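# Open puzzle board covers and set all blocks on table

## Task

Swing or slide every cover on the puzzle board fully open, remove each block from the board and set it down on the table next to the board, then release and pull the arm away. Anything that stays in place only because the robot holds it at the end does not count.

## Robot and tools

Robot: one arm with seven joints and a parallel two-finger gripper, working on a table in a physics simulator. A reference image (the puzzle board leaflet page) can be shown with show_instructions, which takes no arguments and moves nothing.

Scene frame: origin on the table top under the arm's base, +z up, +y to the left when facing along +x. The base may be slightly tilted. Results report end_effector_position (metres) and end_effector_quat_wxyz in this frame; the printed position can be off, more so when the arm is stretched out. That point sits between the closed finger pads; the fingertips extend about 33 mm past it when closed and 9 mm when fully open. The fingers point along the gripper's +z axis and close along its y axis. Closing pushes the fingertips about 24 mm farther from the arm, so keep that clearance above surfaces.

Joint order, used in every row and every per-joint list: waist, shoulder, upper arm roll, elbow, forearm roll, wrist pitch, wrist roll. Stated ranges (rad): waist -2.744 to 2.744, shoulder -1.784 to 1.784, upper arm roll -2.901 to 2.901, elbow -3.042 to -0.152, forearm roll -2.807 to 2.807, wrist pitch 0.544 to 4.517, wrist roll -3.016 to 3.016. True ends may differ by up to 0.018 rad.

A row is one list of 10 numbers, each in [-1, 1]: seven joint offsets in the order above, then gripper position, force_limit, speed. Joint offsets are scaled: 1.0 equals 1.427 rad for waist, shoulder, upper arm roll and elbow, 3.044 rad for forearm roll, 2.596 for wrist pitch, 3.91 for wrist roll. They are offsets, not poses. Gripper position is absolute: +1 fully open (140 mm), pads touch near -0.8, -1 closes until blocked. force_limit: about 14 N at -1, 60 N at 0, 107 N at +1. speed: roughly 30 mm/s at -1, 140 at 0, 250 at +1.

execute_actions(actions): a list of actions; each action is a table of up to 15 rows, one per 1/30 s control step; a short table repeats its last row until 15 steps pass. Joint offsets in every row are measured from the joint angles at the start of that action (for the first action, the latest reported angles), not from the previous row. An action pushing a joint more than 0.018 rad beyond its range is refused; if the first action fails or any action is malformed, the entire call is rejected. A joint sent past its real end stops there, and the result may say "joint sent to its limit" (no such line does not prove more room). An empty list just returns state and images.

move(target, speed, blocking): target is one 10-number row; its joint offsets count from the Joint positions in the latest result showing them. All joints travel proportionally so the hand follows a curve; duration 0.5 to 10 s; speed is the top rad/s of the joint with farthest to go (0.01 to 2, default 0.5). Gripper values apply at the start. Nothing slows for obstacles. The result adds a move: line with the ending (done, off_target, moving, held, fault), limits=held or none, and the joint farthest from target. With blocking=false you get a result after 0.5 s; until a result shows the move ended, other moves and execute_actions are refused, so use wait or stop first.

wait(seconds): 0 to 10, holds the last command; returns early if a running move ends. stop(): brakes a running move (needs room; fingers keep moving). zoom_image(camera, region): camera is cam_high, cam_low or cam_wrist; region [x0, y0, x1, y1] in pixels, at most 504 by 504. finished_scene(scene): pass the current scene number to end it for good; the result tells whether the goal was met and gives the next task.

Results: Joint positions, Joint velocities (rad, rad/s), Joint targets (what joints are currently driven toward; these can drift), gripper object_status and position_measured (counts, 3 fully open, 230 pads touching, not linear). object_status: 0 moving, 1 blocked while opening, 2 blocked while closing (a grip), 3 reached request or pads met (thin items may still be held). To grip, send -1 and confirm 2. To squeeze harder, raise force_limit and change position slightly, e.g. -1 to -0.98. "joint command not followed" means a clearance check altered targets.

Motion limits: each joint target is kept within a lead of its measured angle (0.248 rad for the first four joints, 0.677 forearm roll, 0.715 wrist pitch, 1.54 wrist roll), and targets are pulled back if they would shift the hand over 70 mm. Large changes take several actions; finish unfinished motion with a new command.

Cameras: cam_high and cam_low 896x504, cam_wrist 616x616 fisheye; calibration may be slightly off.

Avoid: knocking anything off the table (fails the task), drops, slams, hard hits and strong pushes. Contact torque reaching a joint's load limit (waist 35, shoulder 35, upper arm roll 32, elbow 30, forearm roll 12, wrist pitch 12, wrist roll 12 N m) or outside force reaching 40 N (held weight included) freezes the arm for 10 s. Holding loads heats motors; heed MOTOR HOT warnings. Parts may get brief tugs. At the end, open the gripper and move clear.

Each tool is called after ">>>" as name(argument=value, ...) on one line, values as JSON.

Reference images:

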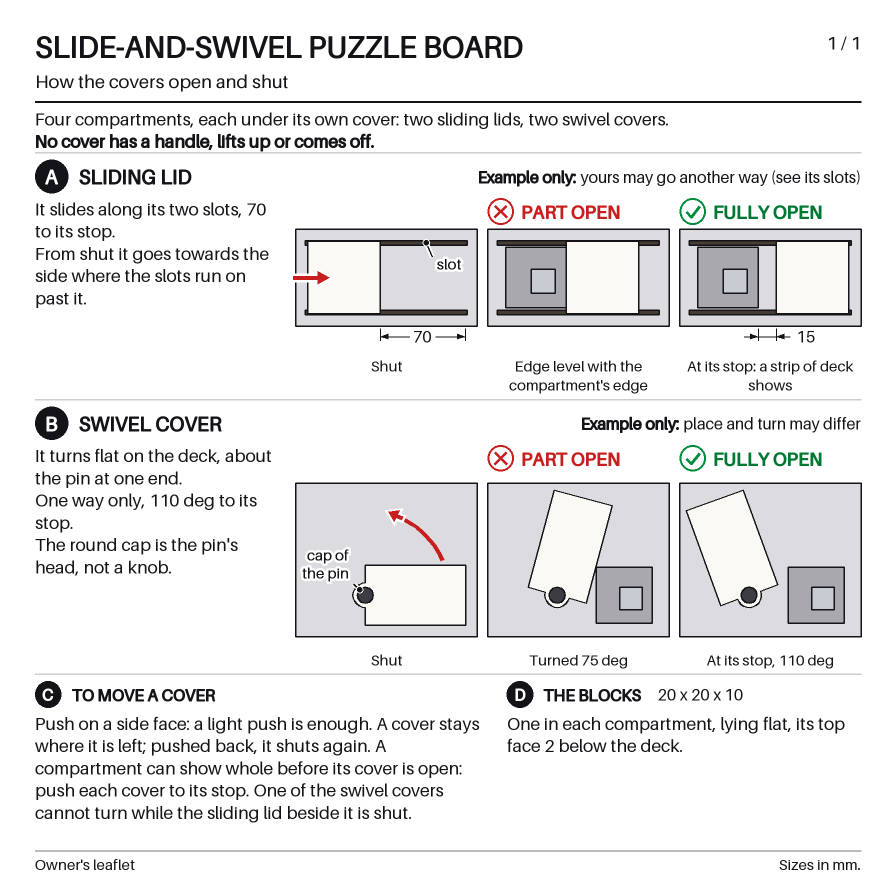

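## Session

I'll start by reading the robot's state and camera images.

>>> execute_actions(actions=[])

Scene clock: 0.00 s.
end_effector_position=(+0.0743, -0.4027, +0.1681) position_measured=3 object_status=3 end_effector_quat_wxyz=(+0.409, +0.791, +0.083, -0.448)
Joint names: [waist, shoulder, upper arm roll, elbow, forearm roll, wrist pitch, wrist roll]
Joint positions: [-0.851  0.196  0.167 -2.733 -1.431  1.792 -1.146]
Joint velocities: [ 0.     0.     0.    -0.     0.001 -0.001  0.001]
Joint targets: [-0.851 0.196 0.167 -2.733 -1.431 1.792 -1.146]

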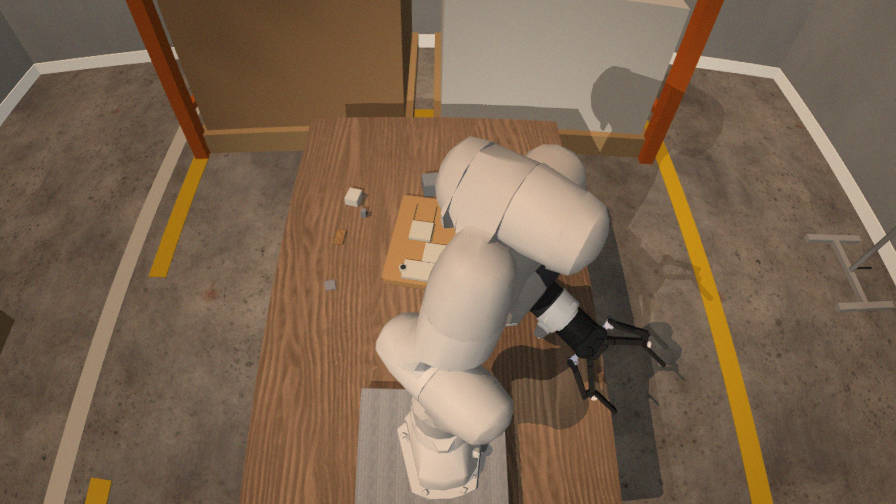

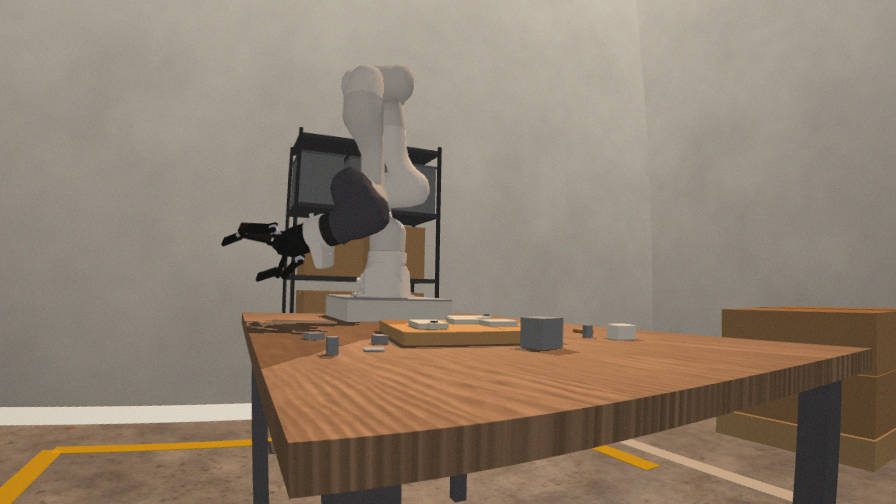

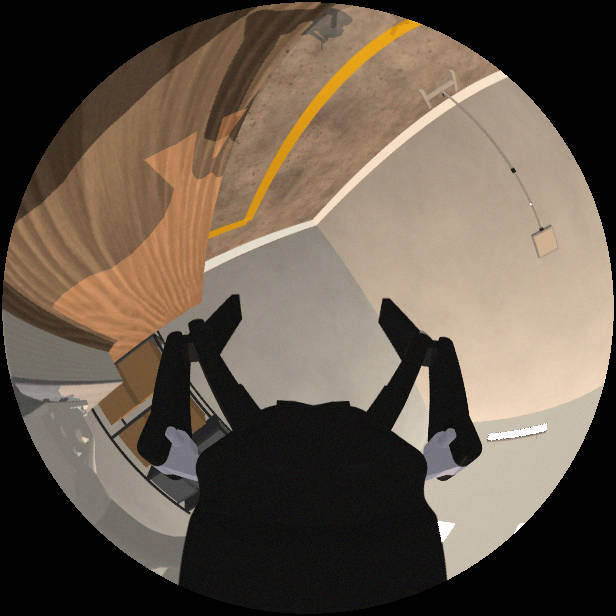

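>>> zoom_image(camera="cam_high", region=[300, 150, 500, 310])

>>> zoom_image(camera="cam_low", region=[280, 280, 660, 380])

Region (300, 150, 500, 310) of cam_high's 896x504 image, scaled by 2.520, with more detail than that image has; it fills the top 403 rows of this view, and the rest is white.

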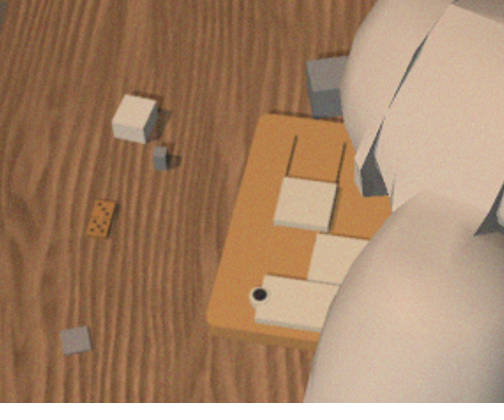

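Region (280, 280, 660, 380) of cam_low's 896x504 image, scaled by 1.326, with more detail than that image has; it fills the top 133 rows of this view, and the rest is white.

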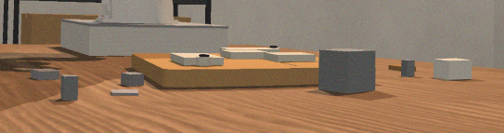

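>>> move(target=[-0.595, 0.178, -0.117, 0.934, 0.470, 0.0223, 0.293, 1, 0, 0], speed=0.7)

Scene clock: 111.23 s.
end_effector_position=(-0.0538, -0.6865, +0.3078) position_measured=3 object_status=3 end_effector_quat_wxyz=(-0.009, +0.036, +0.999, -0.000)
Joint names: [waist, shoulder, upper arm roll, elbow, forearm roll, wrist pitch, wrist roll]
Joint positions: [-1.701  0.447 -0.002 -1.403 -0.005  1.847 -0.006]
Joint velocities: [-0.    -0.     0.001 -0.     0.002  0.     0.006]
Joint targets: [-1.700 0.450 0.000 -1.401 -0.001 1.850 -0.000]
move: done; limits=none; farthest joint: the wrist roll, 0.006 radians from its target (1.146 radians at the start)
camera_calibration (this result's frames):
cam_wrist: T_world_to_cam=[[0.054535, 0.998272, -0.0219061, 0.699571], [0.921741, -0.041894, 0.385536, -0.0988509], [0.383952, -0.0412169, -0.922433, 0.460061], [0, 0, 0, 1]] pos_world=[-0.123678, -0.68354, 0.477811]

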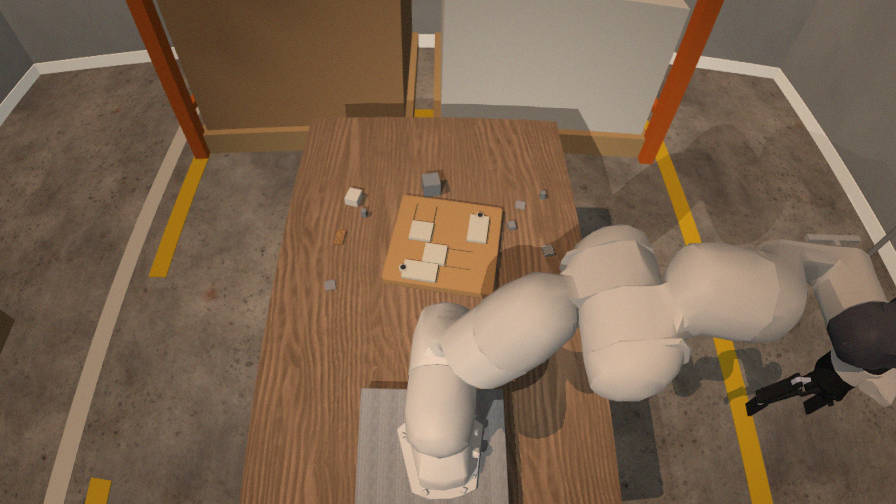

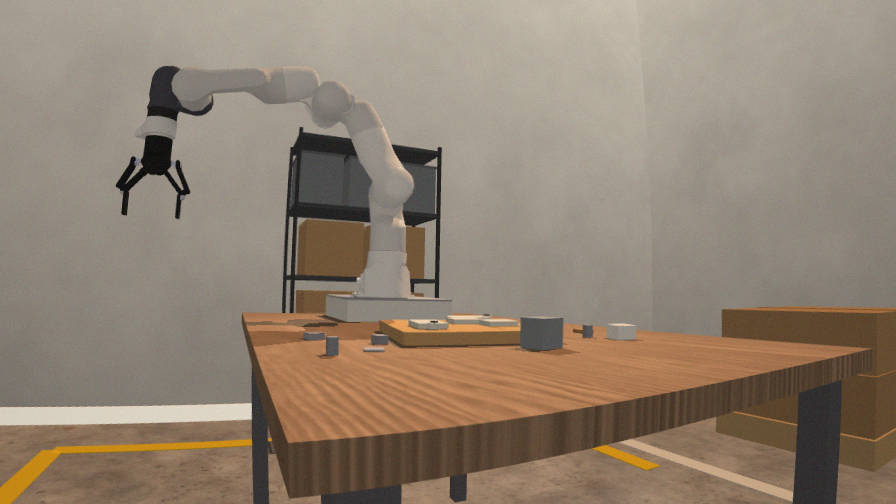

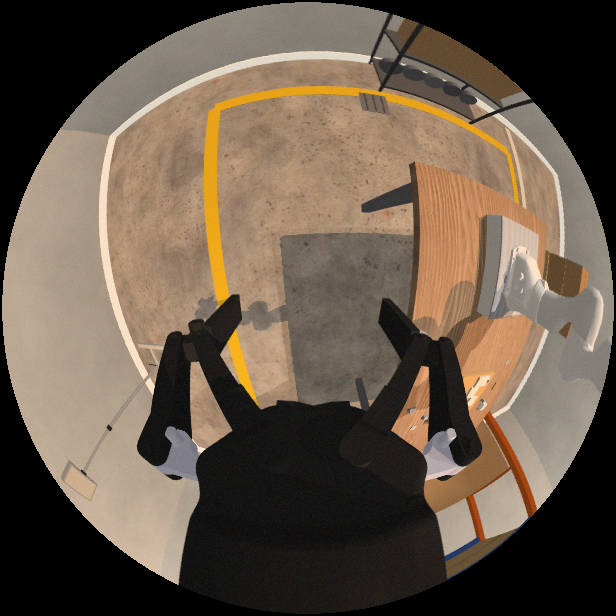

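>>> zoom_image(camera="cam_high", region=[370, 180, 520, 310])

>>> zoom_image(camera="cam_high", region=[300, 150, 600, 320])

Region (370, 180, 520, 310) of cam_high's 896x504 image, scaled by 3.360, with more detail than that image has; it fills the top 437 rows of this view, and the rest is white.

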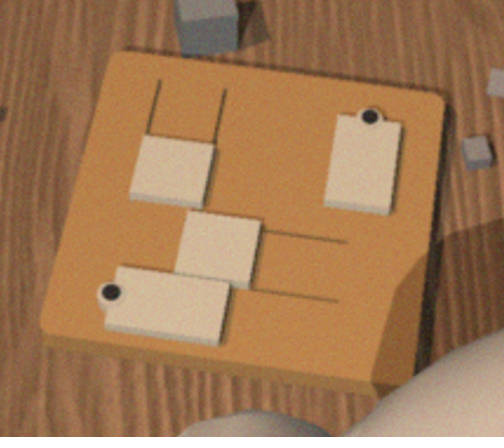

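Region (300, 150, 600, 320) of cam_high's 896x504 image, scaled by 1.680, with more detail than that image has; it fills the top 286 rows of this view, and the rest is white.

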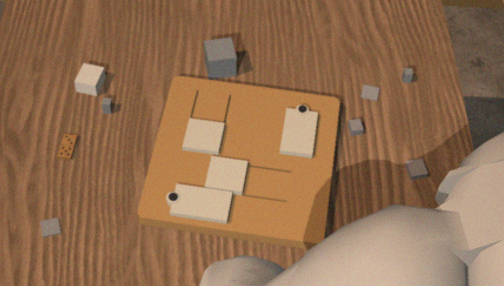

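>>> move(target=[1.0, -0.5553, 0.0014, -0.8905, 0.0016, 0.1902, -0.4095, 1, 0, 0], speed=0.8)

Scene clock: 210.37 s.
end_effector_position=(+0.3892, -0.0883, +0.1999) position_measured=3 object_status=3 end_effector_quat_wxyz=(+0.005, +0.996, -0.095, -0.002)
Joint names: [waist, shoulder, upper arm roll, elbow, forearm roll, wrist pitch, wrist roll]
Joint positions: [-0.277 -0.342  0.002 -2.671 -0.004  2.336 -1.602]
Joint velocities: [-0.002  0.001 -0.    -0.001  0.001  0.001 -0.006]
Joint targets: [-0.275 -0.345 0.000 -2.673 -0.000 2.341 -1.608]
move: done; limits=none; farthest joint: the wrist roll, 0.006 radians from its target (1.603 radians at the start)
camera_calibration (this result's frames):
cam_wrist: T_world_to_cam=[[-0.171246, -0.985172, -0.0105785, -0.0136953], [-0.901544, 0.152361, 0.404975, 0.282402], [-0.397359, 0.0788873, -0.914266, 0.528075], [0, 0, 0, 1]] pos_world=[0.462087, -0.0981776, 0.36829]

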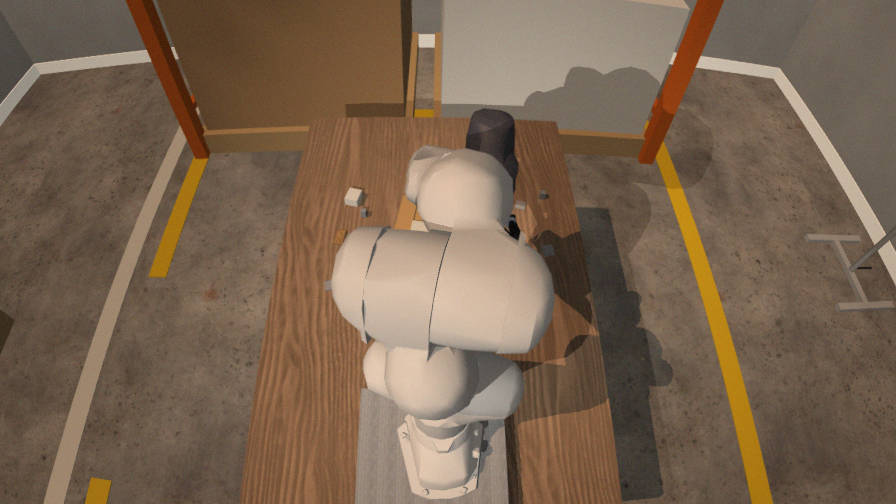

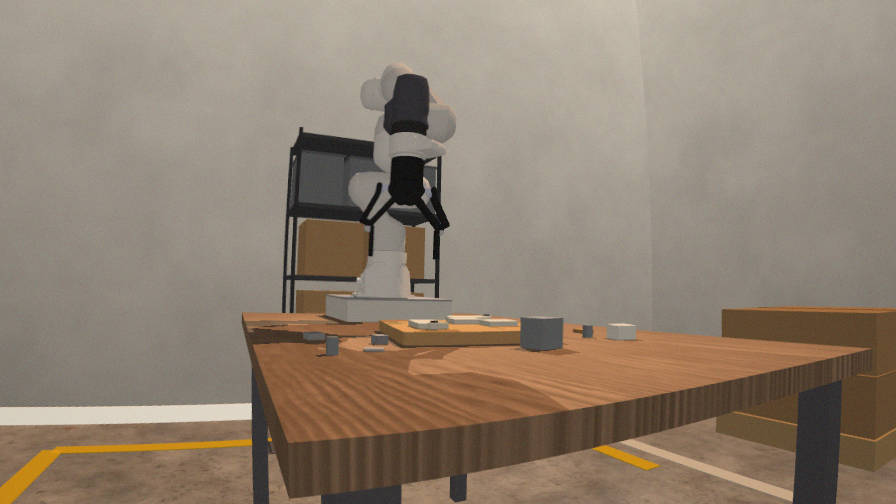

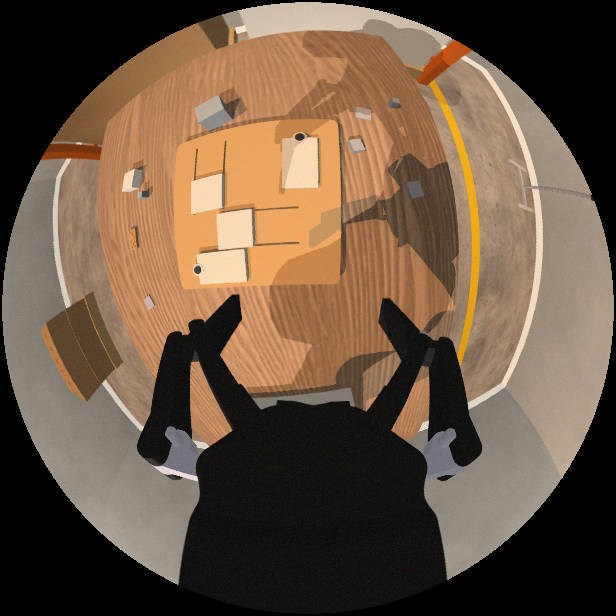

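>>> zoom_image(camera="cam_wrist", region=[165, 110, 355, 300])

Region (165, 110, 355, 300) of cam_wrist's 616x616 image, scaled by 2.653, with more detail than that image has.

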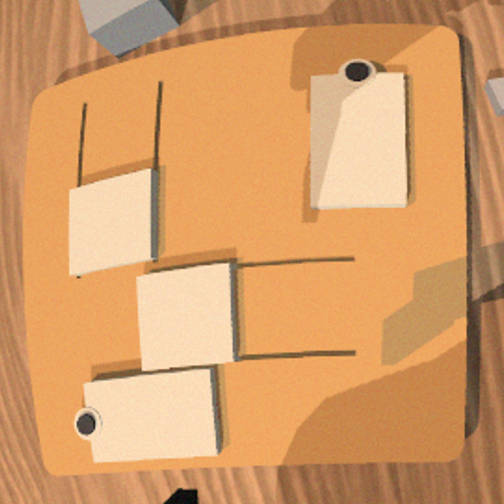

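>>> zoom_image(camera="cam_wrist", region=[170, 195, 270, 295])

>>> zoom_image(camera="cam_wrist", region=[250, 115, 350, 215])

>>> zoom_image(camera="cam_wrist", region=[170, 125, 270, 225])

>>> zoom_image(camera="cam_low", region=[370, 300, 530, 360])

Region (170, 195, 270, 295) of cam_wrist's 616x616 image, scaled by 5.040, with more detail than that image has.

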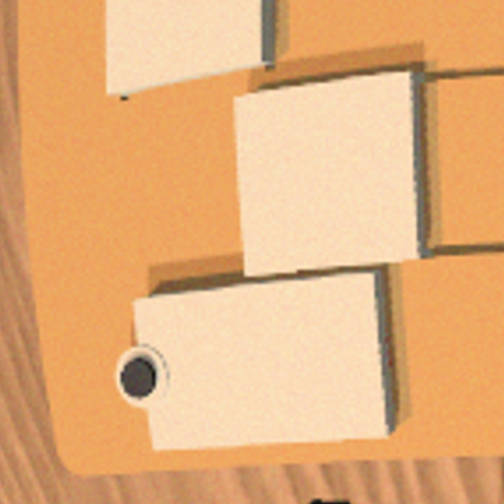

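Region (250, 115, 350, 215) of cam_wrist's 616x616 image, scaled by 5.040, with more detail than that image has.

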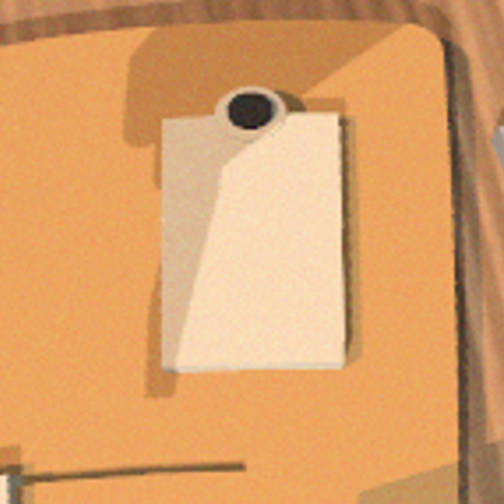

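Region (170, 125, 270, 225) of cam_wrist's 616x616 image, scaled by 5.040, with more detail than that image has.

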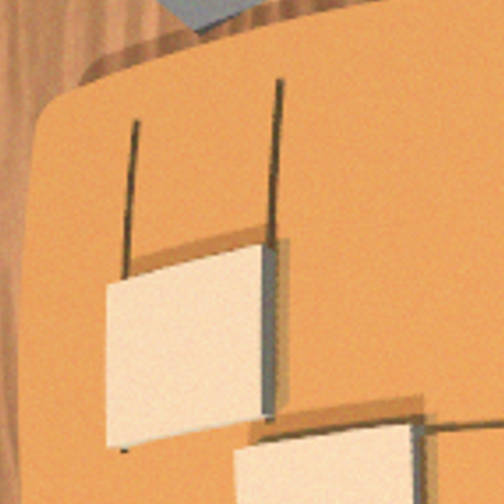

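Region (370, 300, 530, 360) of cam_low's 896x504 image, scaled by 3.150, with more detail than that image has; it fills the top 189 rows of this view, and the rest is white.

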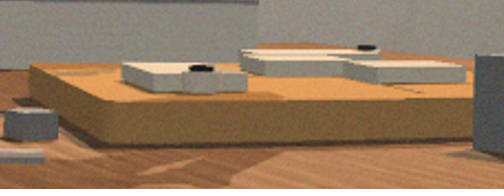

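>>> zoom_image(camera="cam_low", region=[340, 170, 480, 290])

>>> zoom_image(camera="cam_wrist", region=[180, 270, 440, 430])

Region (340, 170, 480, 290) of cam_low's 896x504 image, scaled by 3.600, with more detail than that image has; it fills the top 432 rows of this view, and the rest is white.

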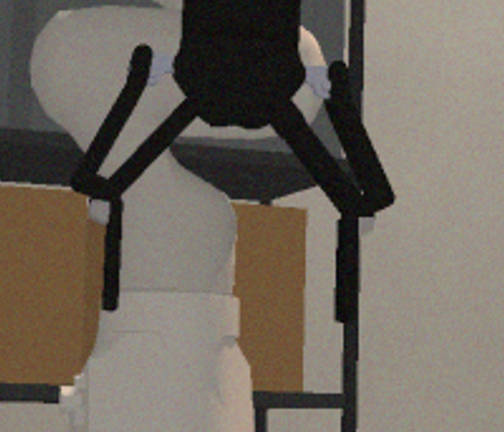

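Region (180, 270, 440, 430) of cam_wrist's 616x616 image, scaled by 1.938, with more detail than that image has; it fills the top 310 rows of this view, and the rest is white.

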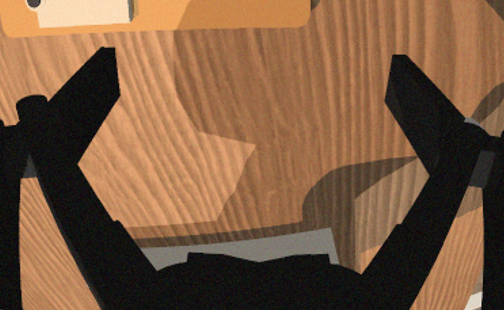

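>>> zoom_image(camera="cam_low", region=[300, 260, 470, 360])

>>> zoom_image(camera="cam_high", region=[330, 350, 550, 504])

Region (300, 260, 470, 360) of cam_low's 896x504 image, scaled by 2.965, with more detail than that image has; it fills the top 296 rows of this view, and the rest is white.

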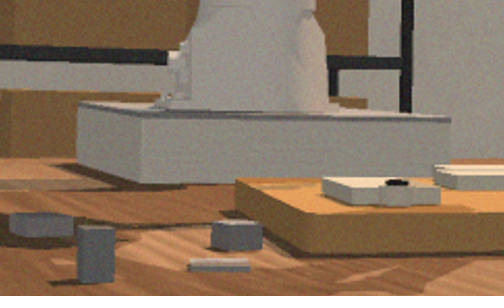

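Region (330, 350, 550, 504) of cam_high's 896x504 image, scaled by 2.291, with more detail than that image has; it fills the top 353 rows of this view, and the rest is white.

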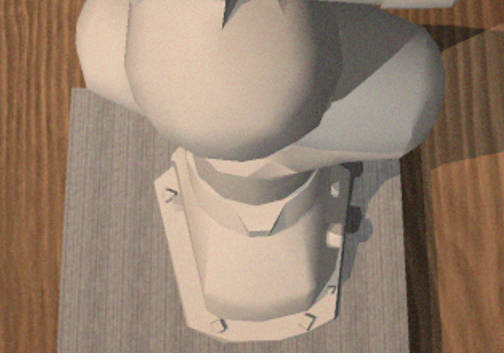

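>>> move(target=[0.2587, 0.3005, -0.0028, 0.1629, 0.0026, 0.0794, 0.0880, -1, -1, 0], speed=0.5)

Scene clock: 332.53 s.
end_effector_position=(+0.4859, +0.0692, +0.1195) position_measured=230 object_status=3 end_effector_quat_wxyz=(+0.001, +0.997, -0.083, +0.000)
Joint names: [waist, shoulder, upper arm roll, elbow, forearm roll, wrist pitch, wrist roll]
Joint positions: [ 0.09   0.084  0.    -2.441 -0.001  2.538 -1.264]
Joint velocities: [-0.001 -0.    -0.001 -0.002  0.     0.     0.005]
Joint targets: [0.092 0.087 -0.002 -2.438 0.004 2.542 -1.257]
move: done; limits=none; farthest joint: the wrist roll, 0.006 radians from its target (0.345 radians at the start)
camera_calibration (this result's frames):
cam_wrist: T_world_to_cam=[[-0.147263, -0.988929, -0.0182715, 0.146706], [-0.907374, 0.12772, 0.400449, 0.383152], [-0.393682, 0.0755503, -0.916137, 0.479287], [0, 0, 0, 1]] pos_world=[0.557953, 0.059935, 0.28834]

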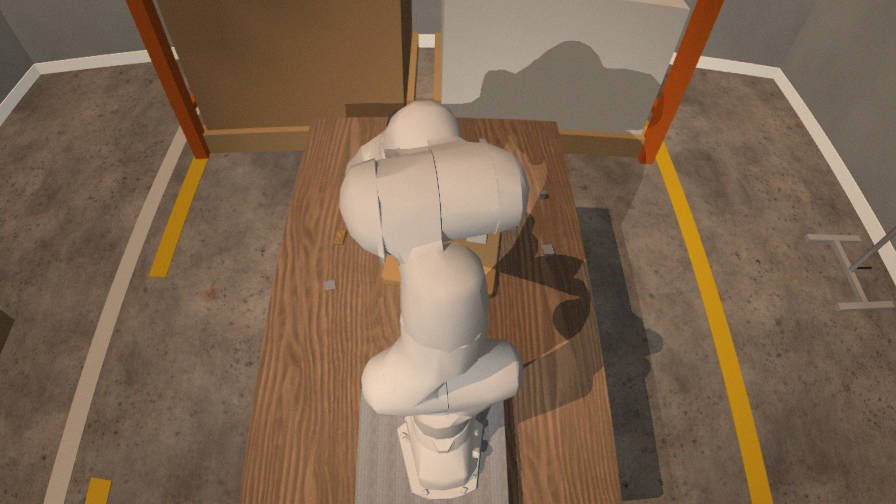

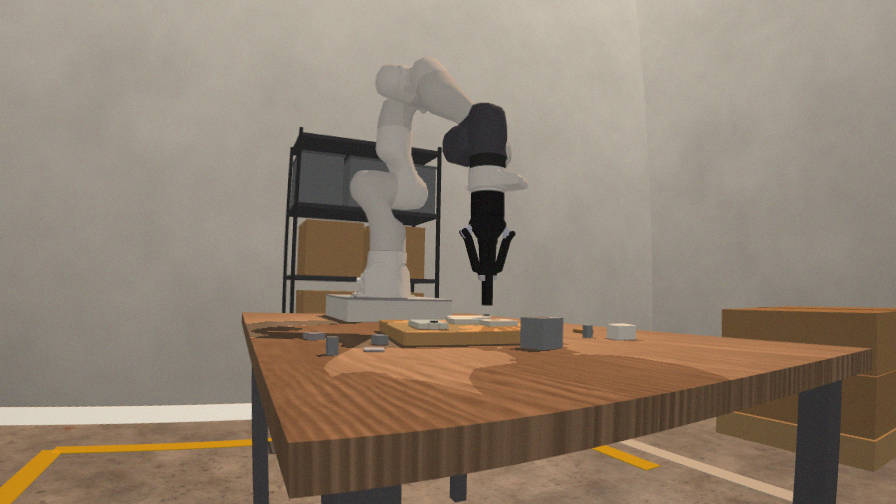

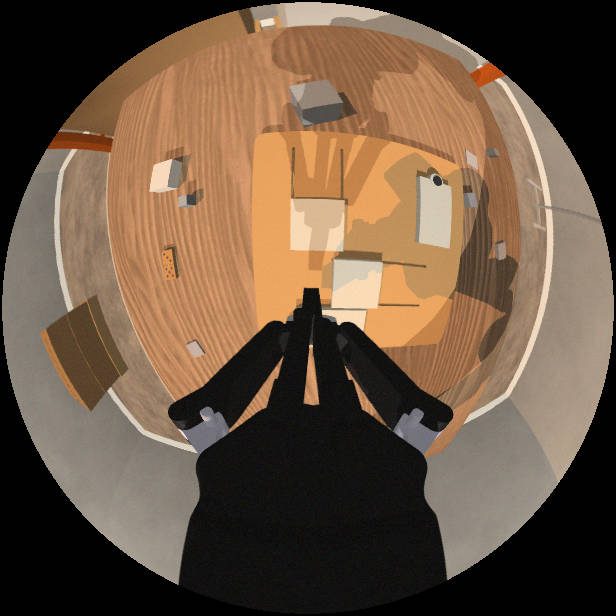

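>>> zoom_image(camera="cam_wrist", region=[270, 190, 410, 330])

>>> zoom_image(camera="cam_low", region=[430, 260, 540, 350])

Region (270, 190, 410, 330) of cam_wrist's 616x616 image, scaled by 3.600, with more detail than that image has.

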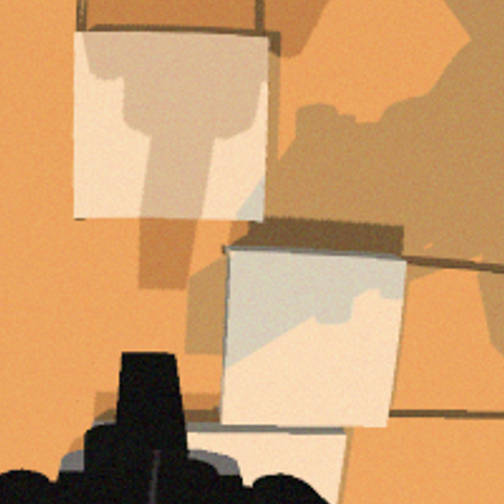

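Region (430, 260, 540, 350) of cam_low's 896x504 image, scaled by 4.582, with more detail than that image has; it fills the top 412 rows of this view, and the rest is white.

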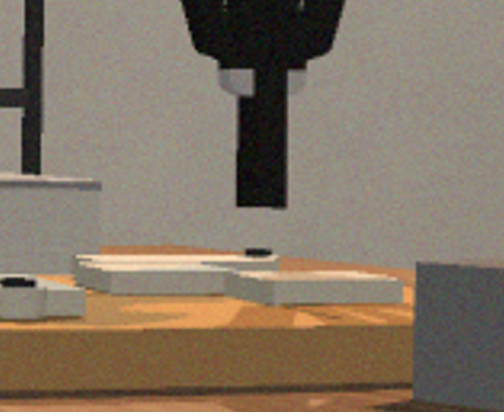

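>>> move(target=[-0.0183, 0.0671, 0, 0.0149, 0.0003, 0.0302, -0.00995, -1, -1, 0], speed=0.15)

>>> zoom_image(camera="cam_wrist", region=[270, 190, 410, 330])

>>> zoom_image(camera="cam_low", region=[430, 260, 540, 350])

Scene clock: 442.80 s.
end_effector_position=(+0.4941, +0.0584, +0.0871) position_measured=230 object_status=3 end_effector_quat_wxyz=(+0.002, +0.997, -0.078, -0.000)
Joint names: [waist, shoulder, upper arm roll, elbow, forearm roll, wrist pitch, wrist roll]
Joint positions: [ 0.066  0.178 -0.    -2.422 -0.001  2.611 -1.296]
Joint velocities: [-0.    -0.001 -0.    -0.    -0.002  0.002 -0.006]
Joint targets: [0.064 0.180 0.000 -2.420 0.000 2.616 -1.303]
move: done; limits=none; farthest joint: the wrist roll, 0.007 radians from its target (0.041 radians at the start)
camera_calibration (this result's frames):
cam_wrist: T_world_to_cam=[[-0.138419, -0.990214, -0.0177593, 0.132312], [-0.908044, 0.119734, 0.401397, 0.405776], [-0.395343, 0.0716874, -0.915732, 0.454633], [0, 0, 0, 1]] pos_world=[0.566513, 0.0498405, 0.255795]

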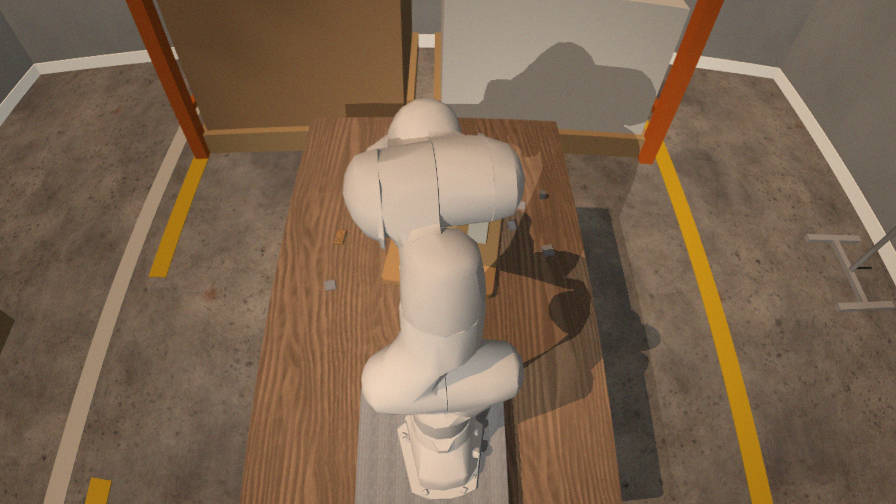

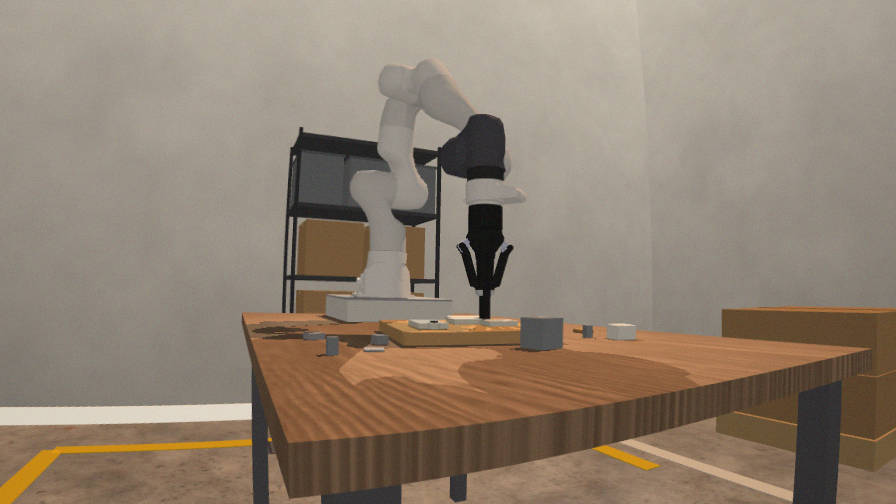

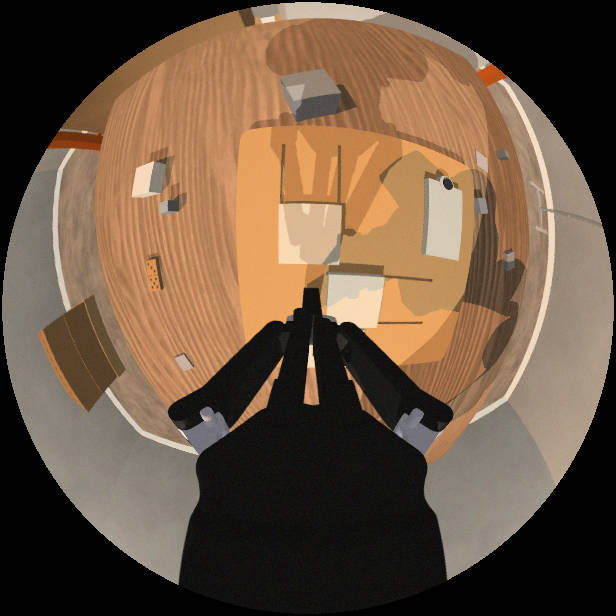

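Region (270, 190, 410, 330) of cam_wrist's 616x616 image, scaled by 3.600, with more detail than that image has.

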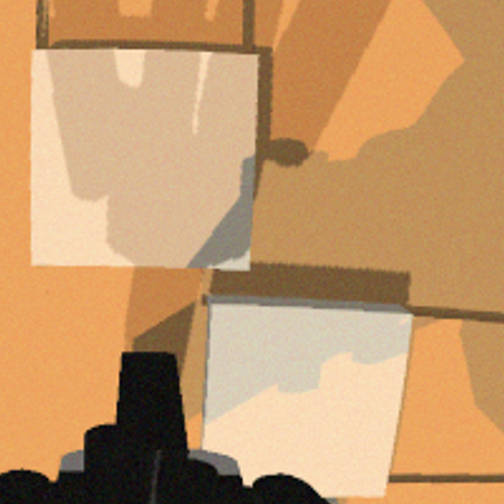

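Region (430, 260, 540, 350) of cam_low's 896x504 image, scaled by 4.582, with more detail than that image has; it fills the top 412 rows of this view, and the rest is white.

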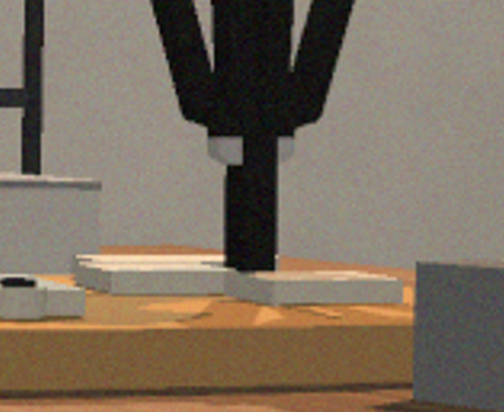

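>>> move(target=[-0.1196, -0.0262, 0, -0.0387, 0.0003, 0.0093, -0.0449, -1, -1, 0], speed=0.1)

>>> zoom_image(camera="cam_wrist", region=[230, 220, 400, 350])

>>> zoom_image(camera="cam_low", region=[400, 260, 510, 350])

Scene clock: 459.83 s.
end_effector_position=(+0.4820, -0.0207, +0.0871) position_measured=230 object_status=3 end_effector_quat_wxyz=(+0.002, +0.997, -0.074, +0.001)
Joint names: [waist, shoulder, upper arm roll, elbow, forearm roll, wrist pitch, wrist roll]
Joint positions: [-0.098  0.144  0.003 -2.475 -0.001  2.632 -1.465]
Joint velocities: [ 0.001  0.     0.    -0.002 -0.002  0.001 -0.006]
Joint targets: [-0.105 0.140 -0.000 -2.478 0.000 2.636 -1.472]
move: done; limits=none; farthest joint: the waist, 0.007 radians from its target (0.170 radians at the start)
camera_calibration (this result's frames):
cam_wrist: T_world_to_cam=[[-0.131115, -0.991229, -0.0165791, 0.0486531], [-0.909454, 0.113608, 0.399984, 0.404859], [-0.394592, 0.0675217, -0.916372, 0.45514], [0, 0, 0, 1]] pos_world=[0.554174, -0.0285006, 0.255947]

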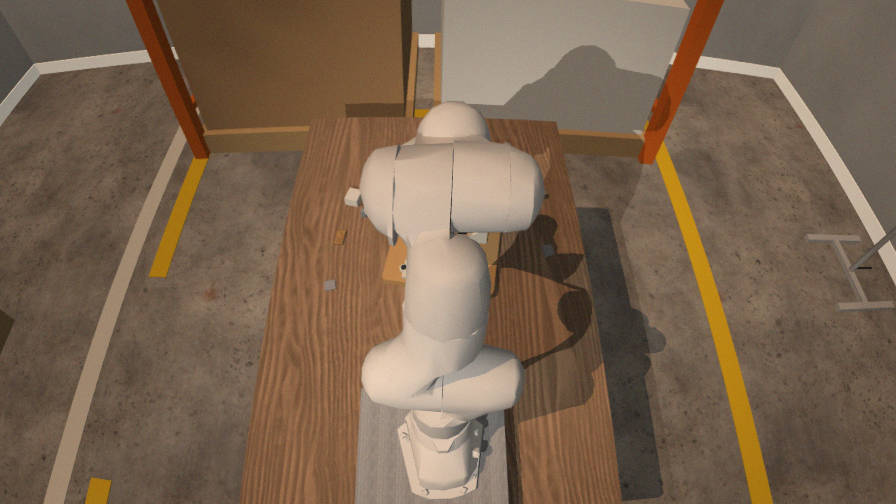

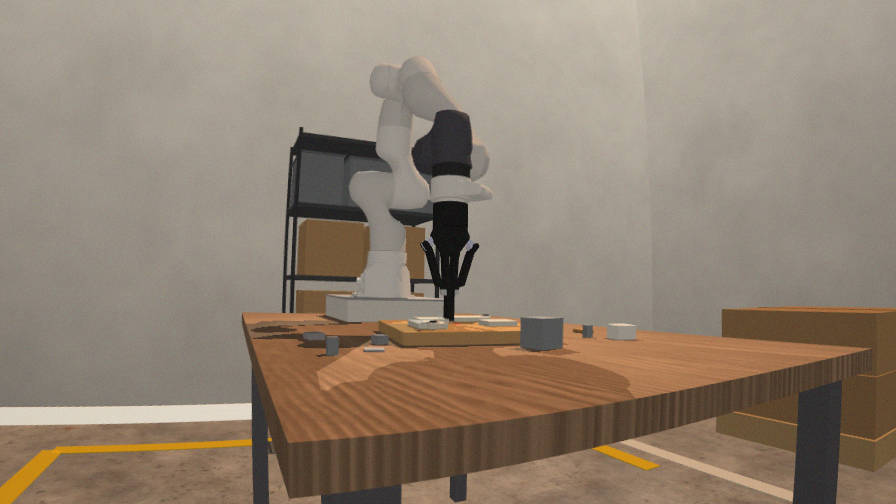

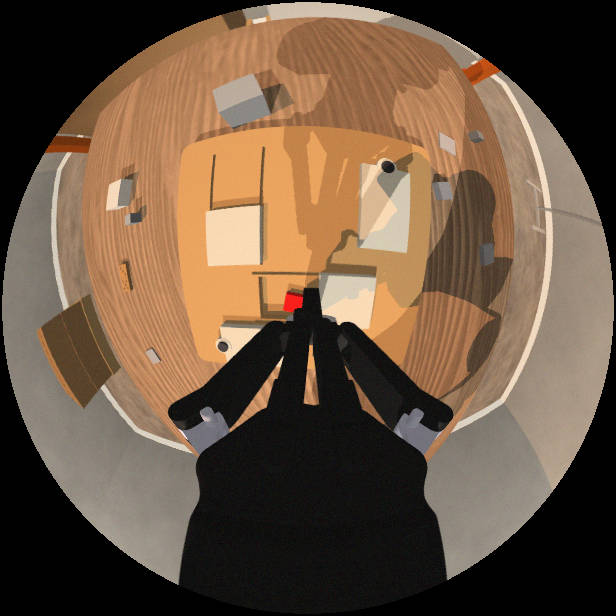

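Region (230, 220, 400, 350) of cam_wrist's 616x616 image, scaled by 2.965, with more detail than that image has; it fills the top 385 rows of this view, and the rest is white.

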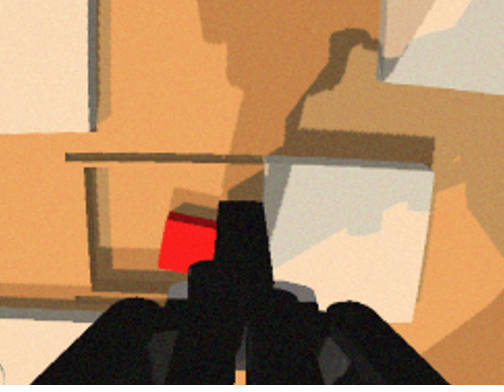

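Region (400, 260, 510, 350) of cam_low's 896x504 image, scaled by 4.582, with more detail than that image has; it fills the top 412 rows of this view, and the rest is white.

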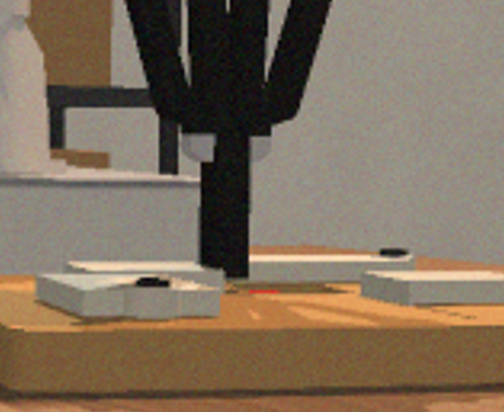

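>>> move(target=[0.1137, 0.0531, -0.0035, 0.0822, 0.0003, -0.0180, 0.0436, -1, -1, 0], speed=0.2)

>>> zoom_image(camera="cam_wrist", region=[260, 200, 460, 360])

Scene clock: 488.33 s.
end_effector_position=(+0.5125, +0.0583, +0.0875) position_measured=230 object_status=3 end_effector_quat_wxyz=(+0.002, +0.997, -0.078, +0.000)
Joint names: [waist, shoulder, upper arm roll, elbow, forearm roll, wrist pitch, wrist roll]
Joint positions: [ 0.062  0.217 -0.    -2.361 -0.001  2.589 -1.301]
Joint velocities: [ 0.002  0.001 -0.     0.     0.001 -0.001  0.006]
Joint targets: [0.064 0.219 -0.002 -2.358 0.000 2.585 -1.294]
move: done; limits=none; farthest joint: the wrist roll, 0.006 radians from its target (0.172 radians at the start)
camera_calibration (this result's frames):
cam_wrist: T_world_to_cam=[[-0.138705, -0.990171, -0.0179419, 0.134927], [-0.908331, 0.119981, 0.400675, 0.42244], [-0.394584, 0.0718729, -0.916045, 0.461952], [0, 0, 0, 1]] pos_world=[0.584709, 0.0497148, 0.256328]

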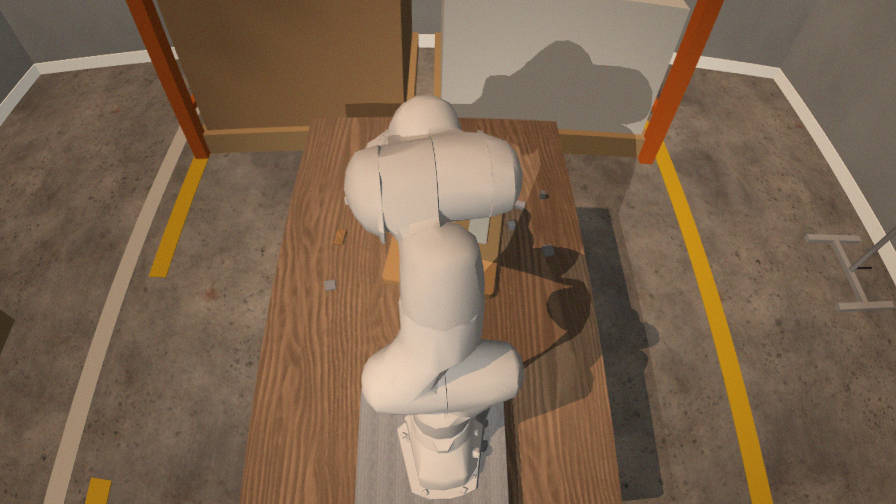

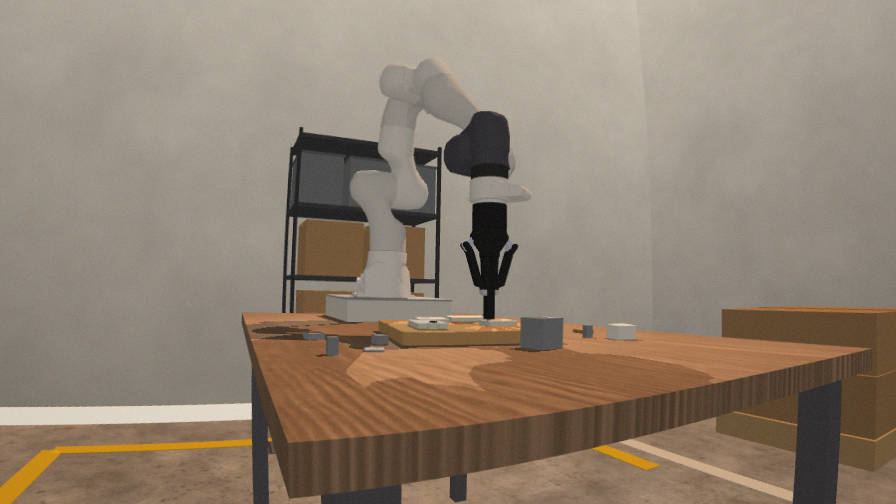

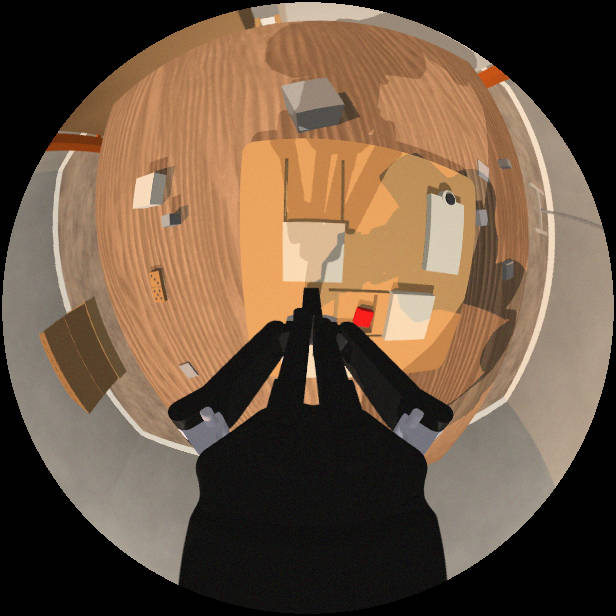

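Region (260, 200, 460, 360) of cam_wrist's 616x616 image, scaled by 2.520, with more detail than that image has; it fills the top 403 rows of this view, and the rest is white.

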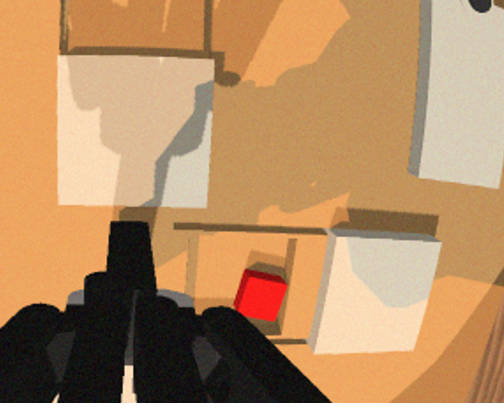

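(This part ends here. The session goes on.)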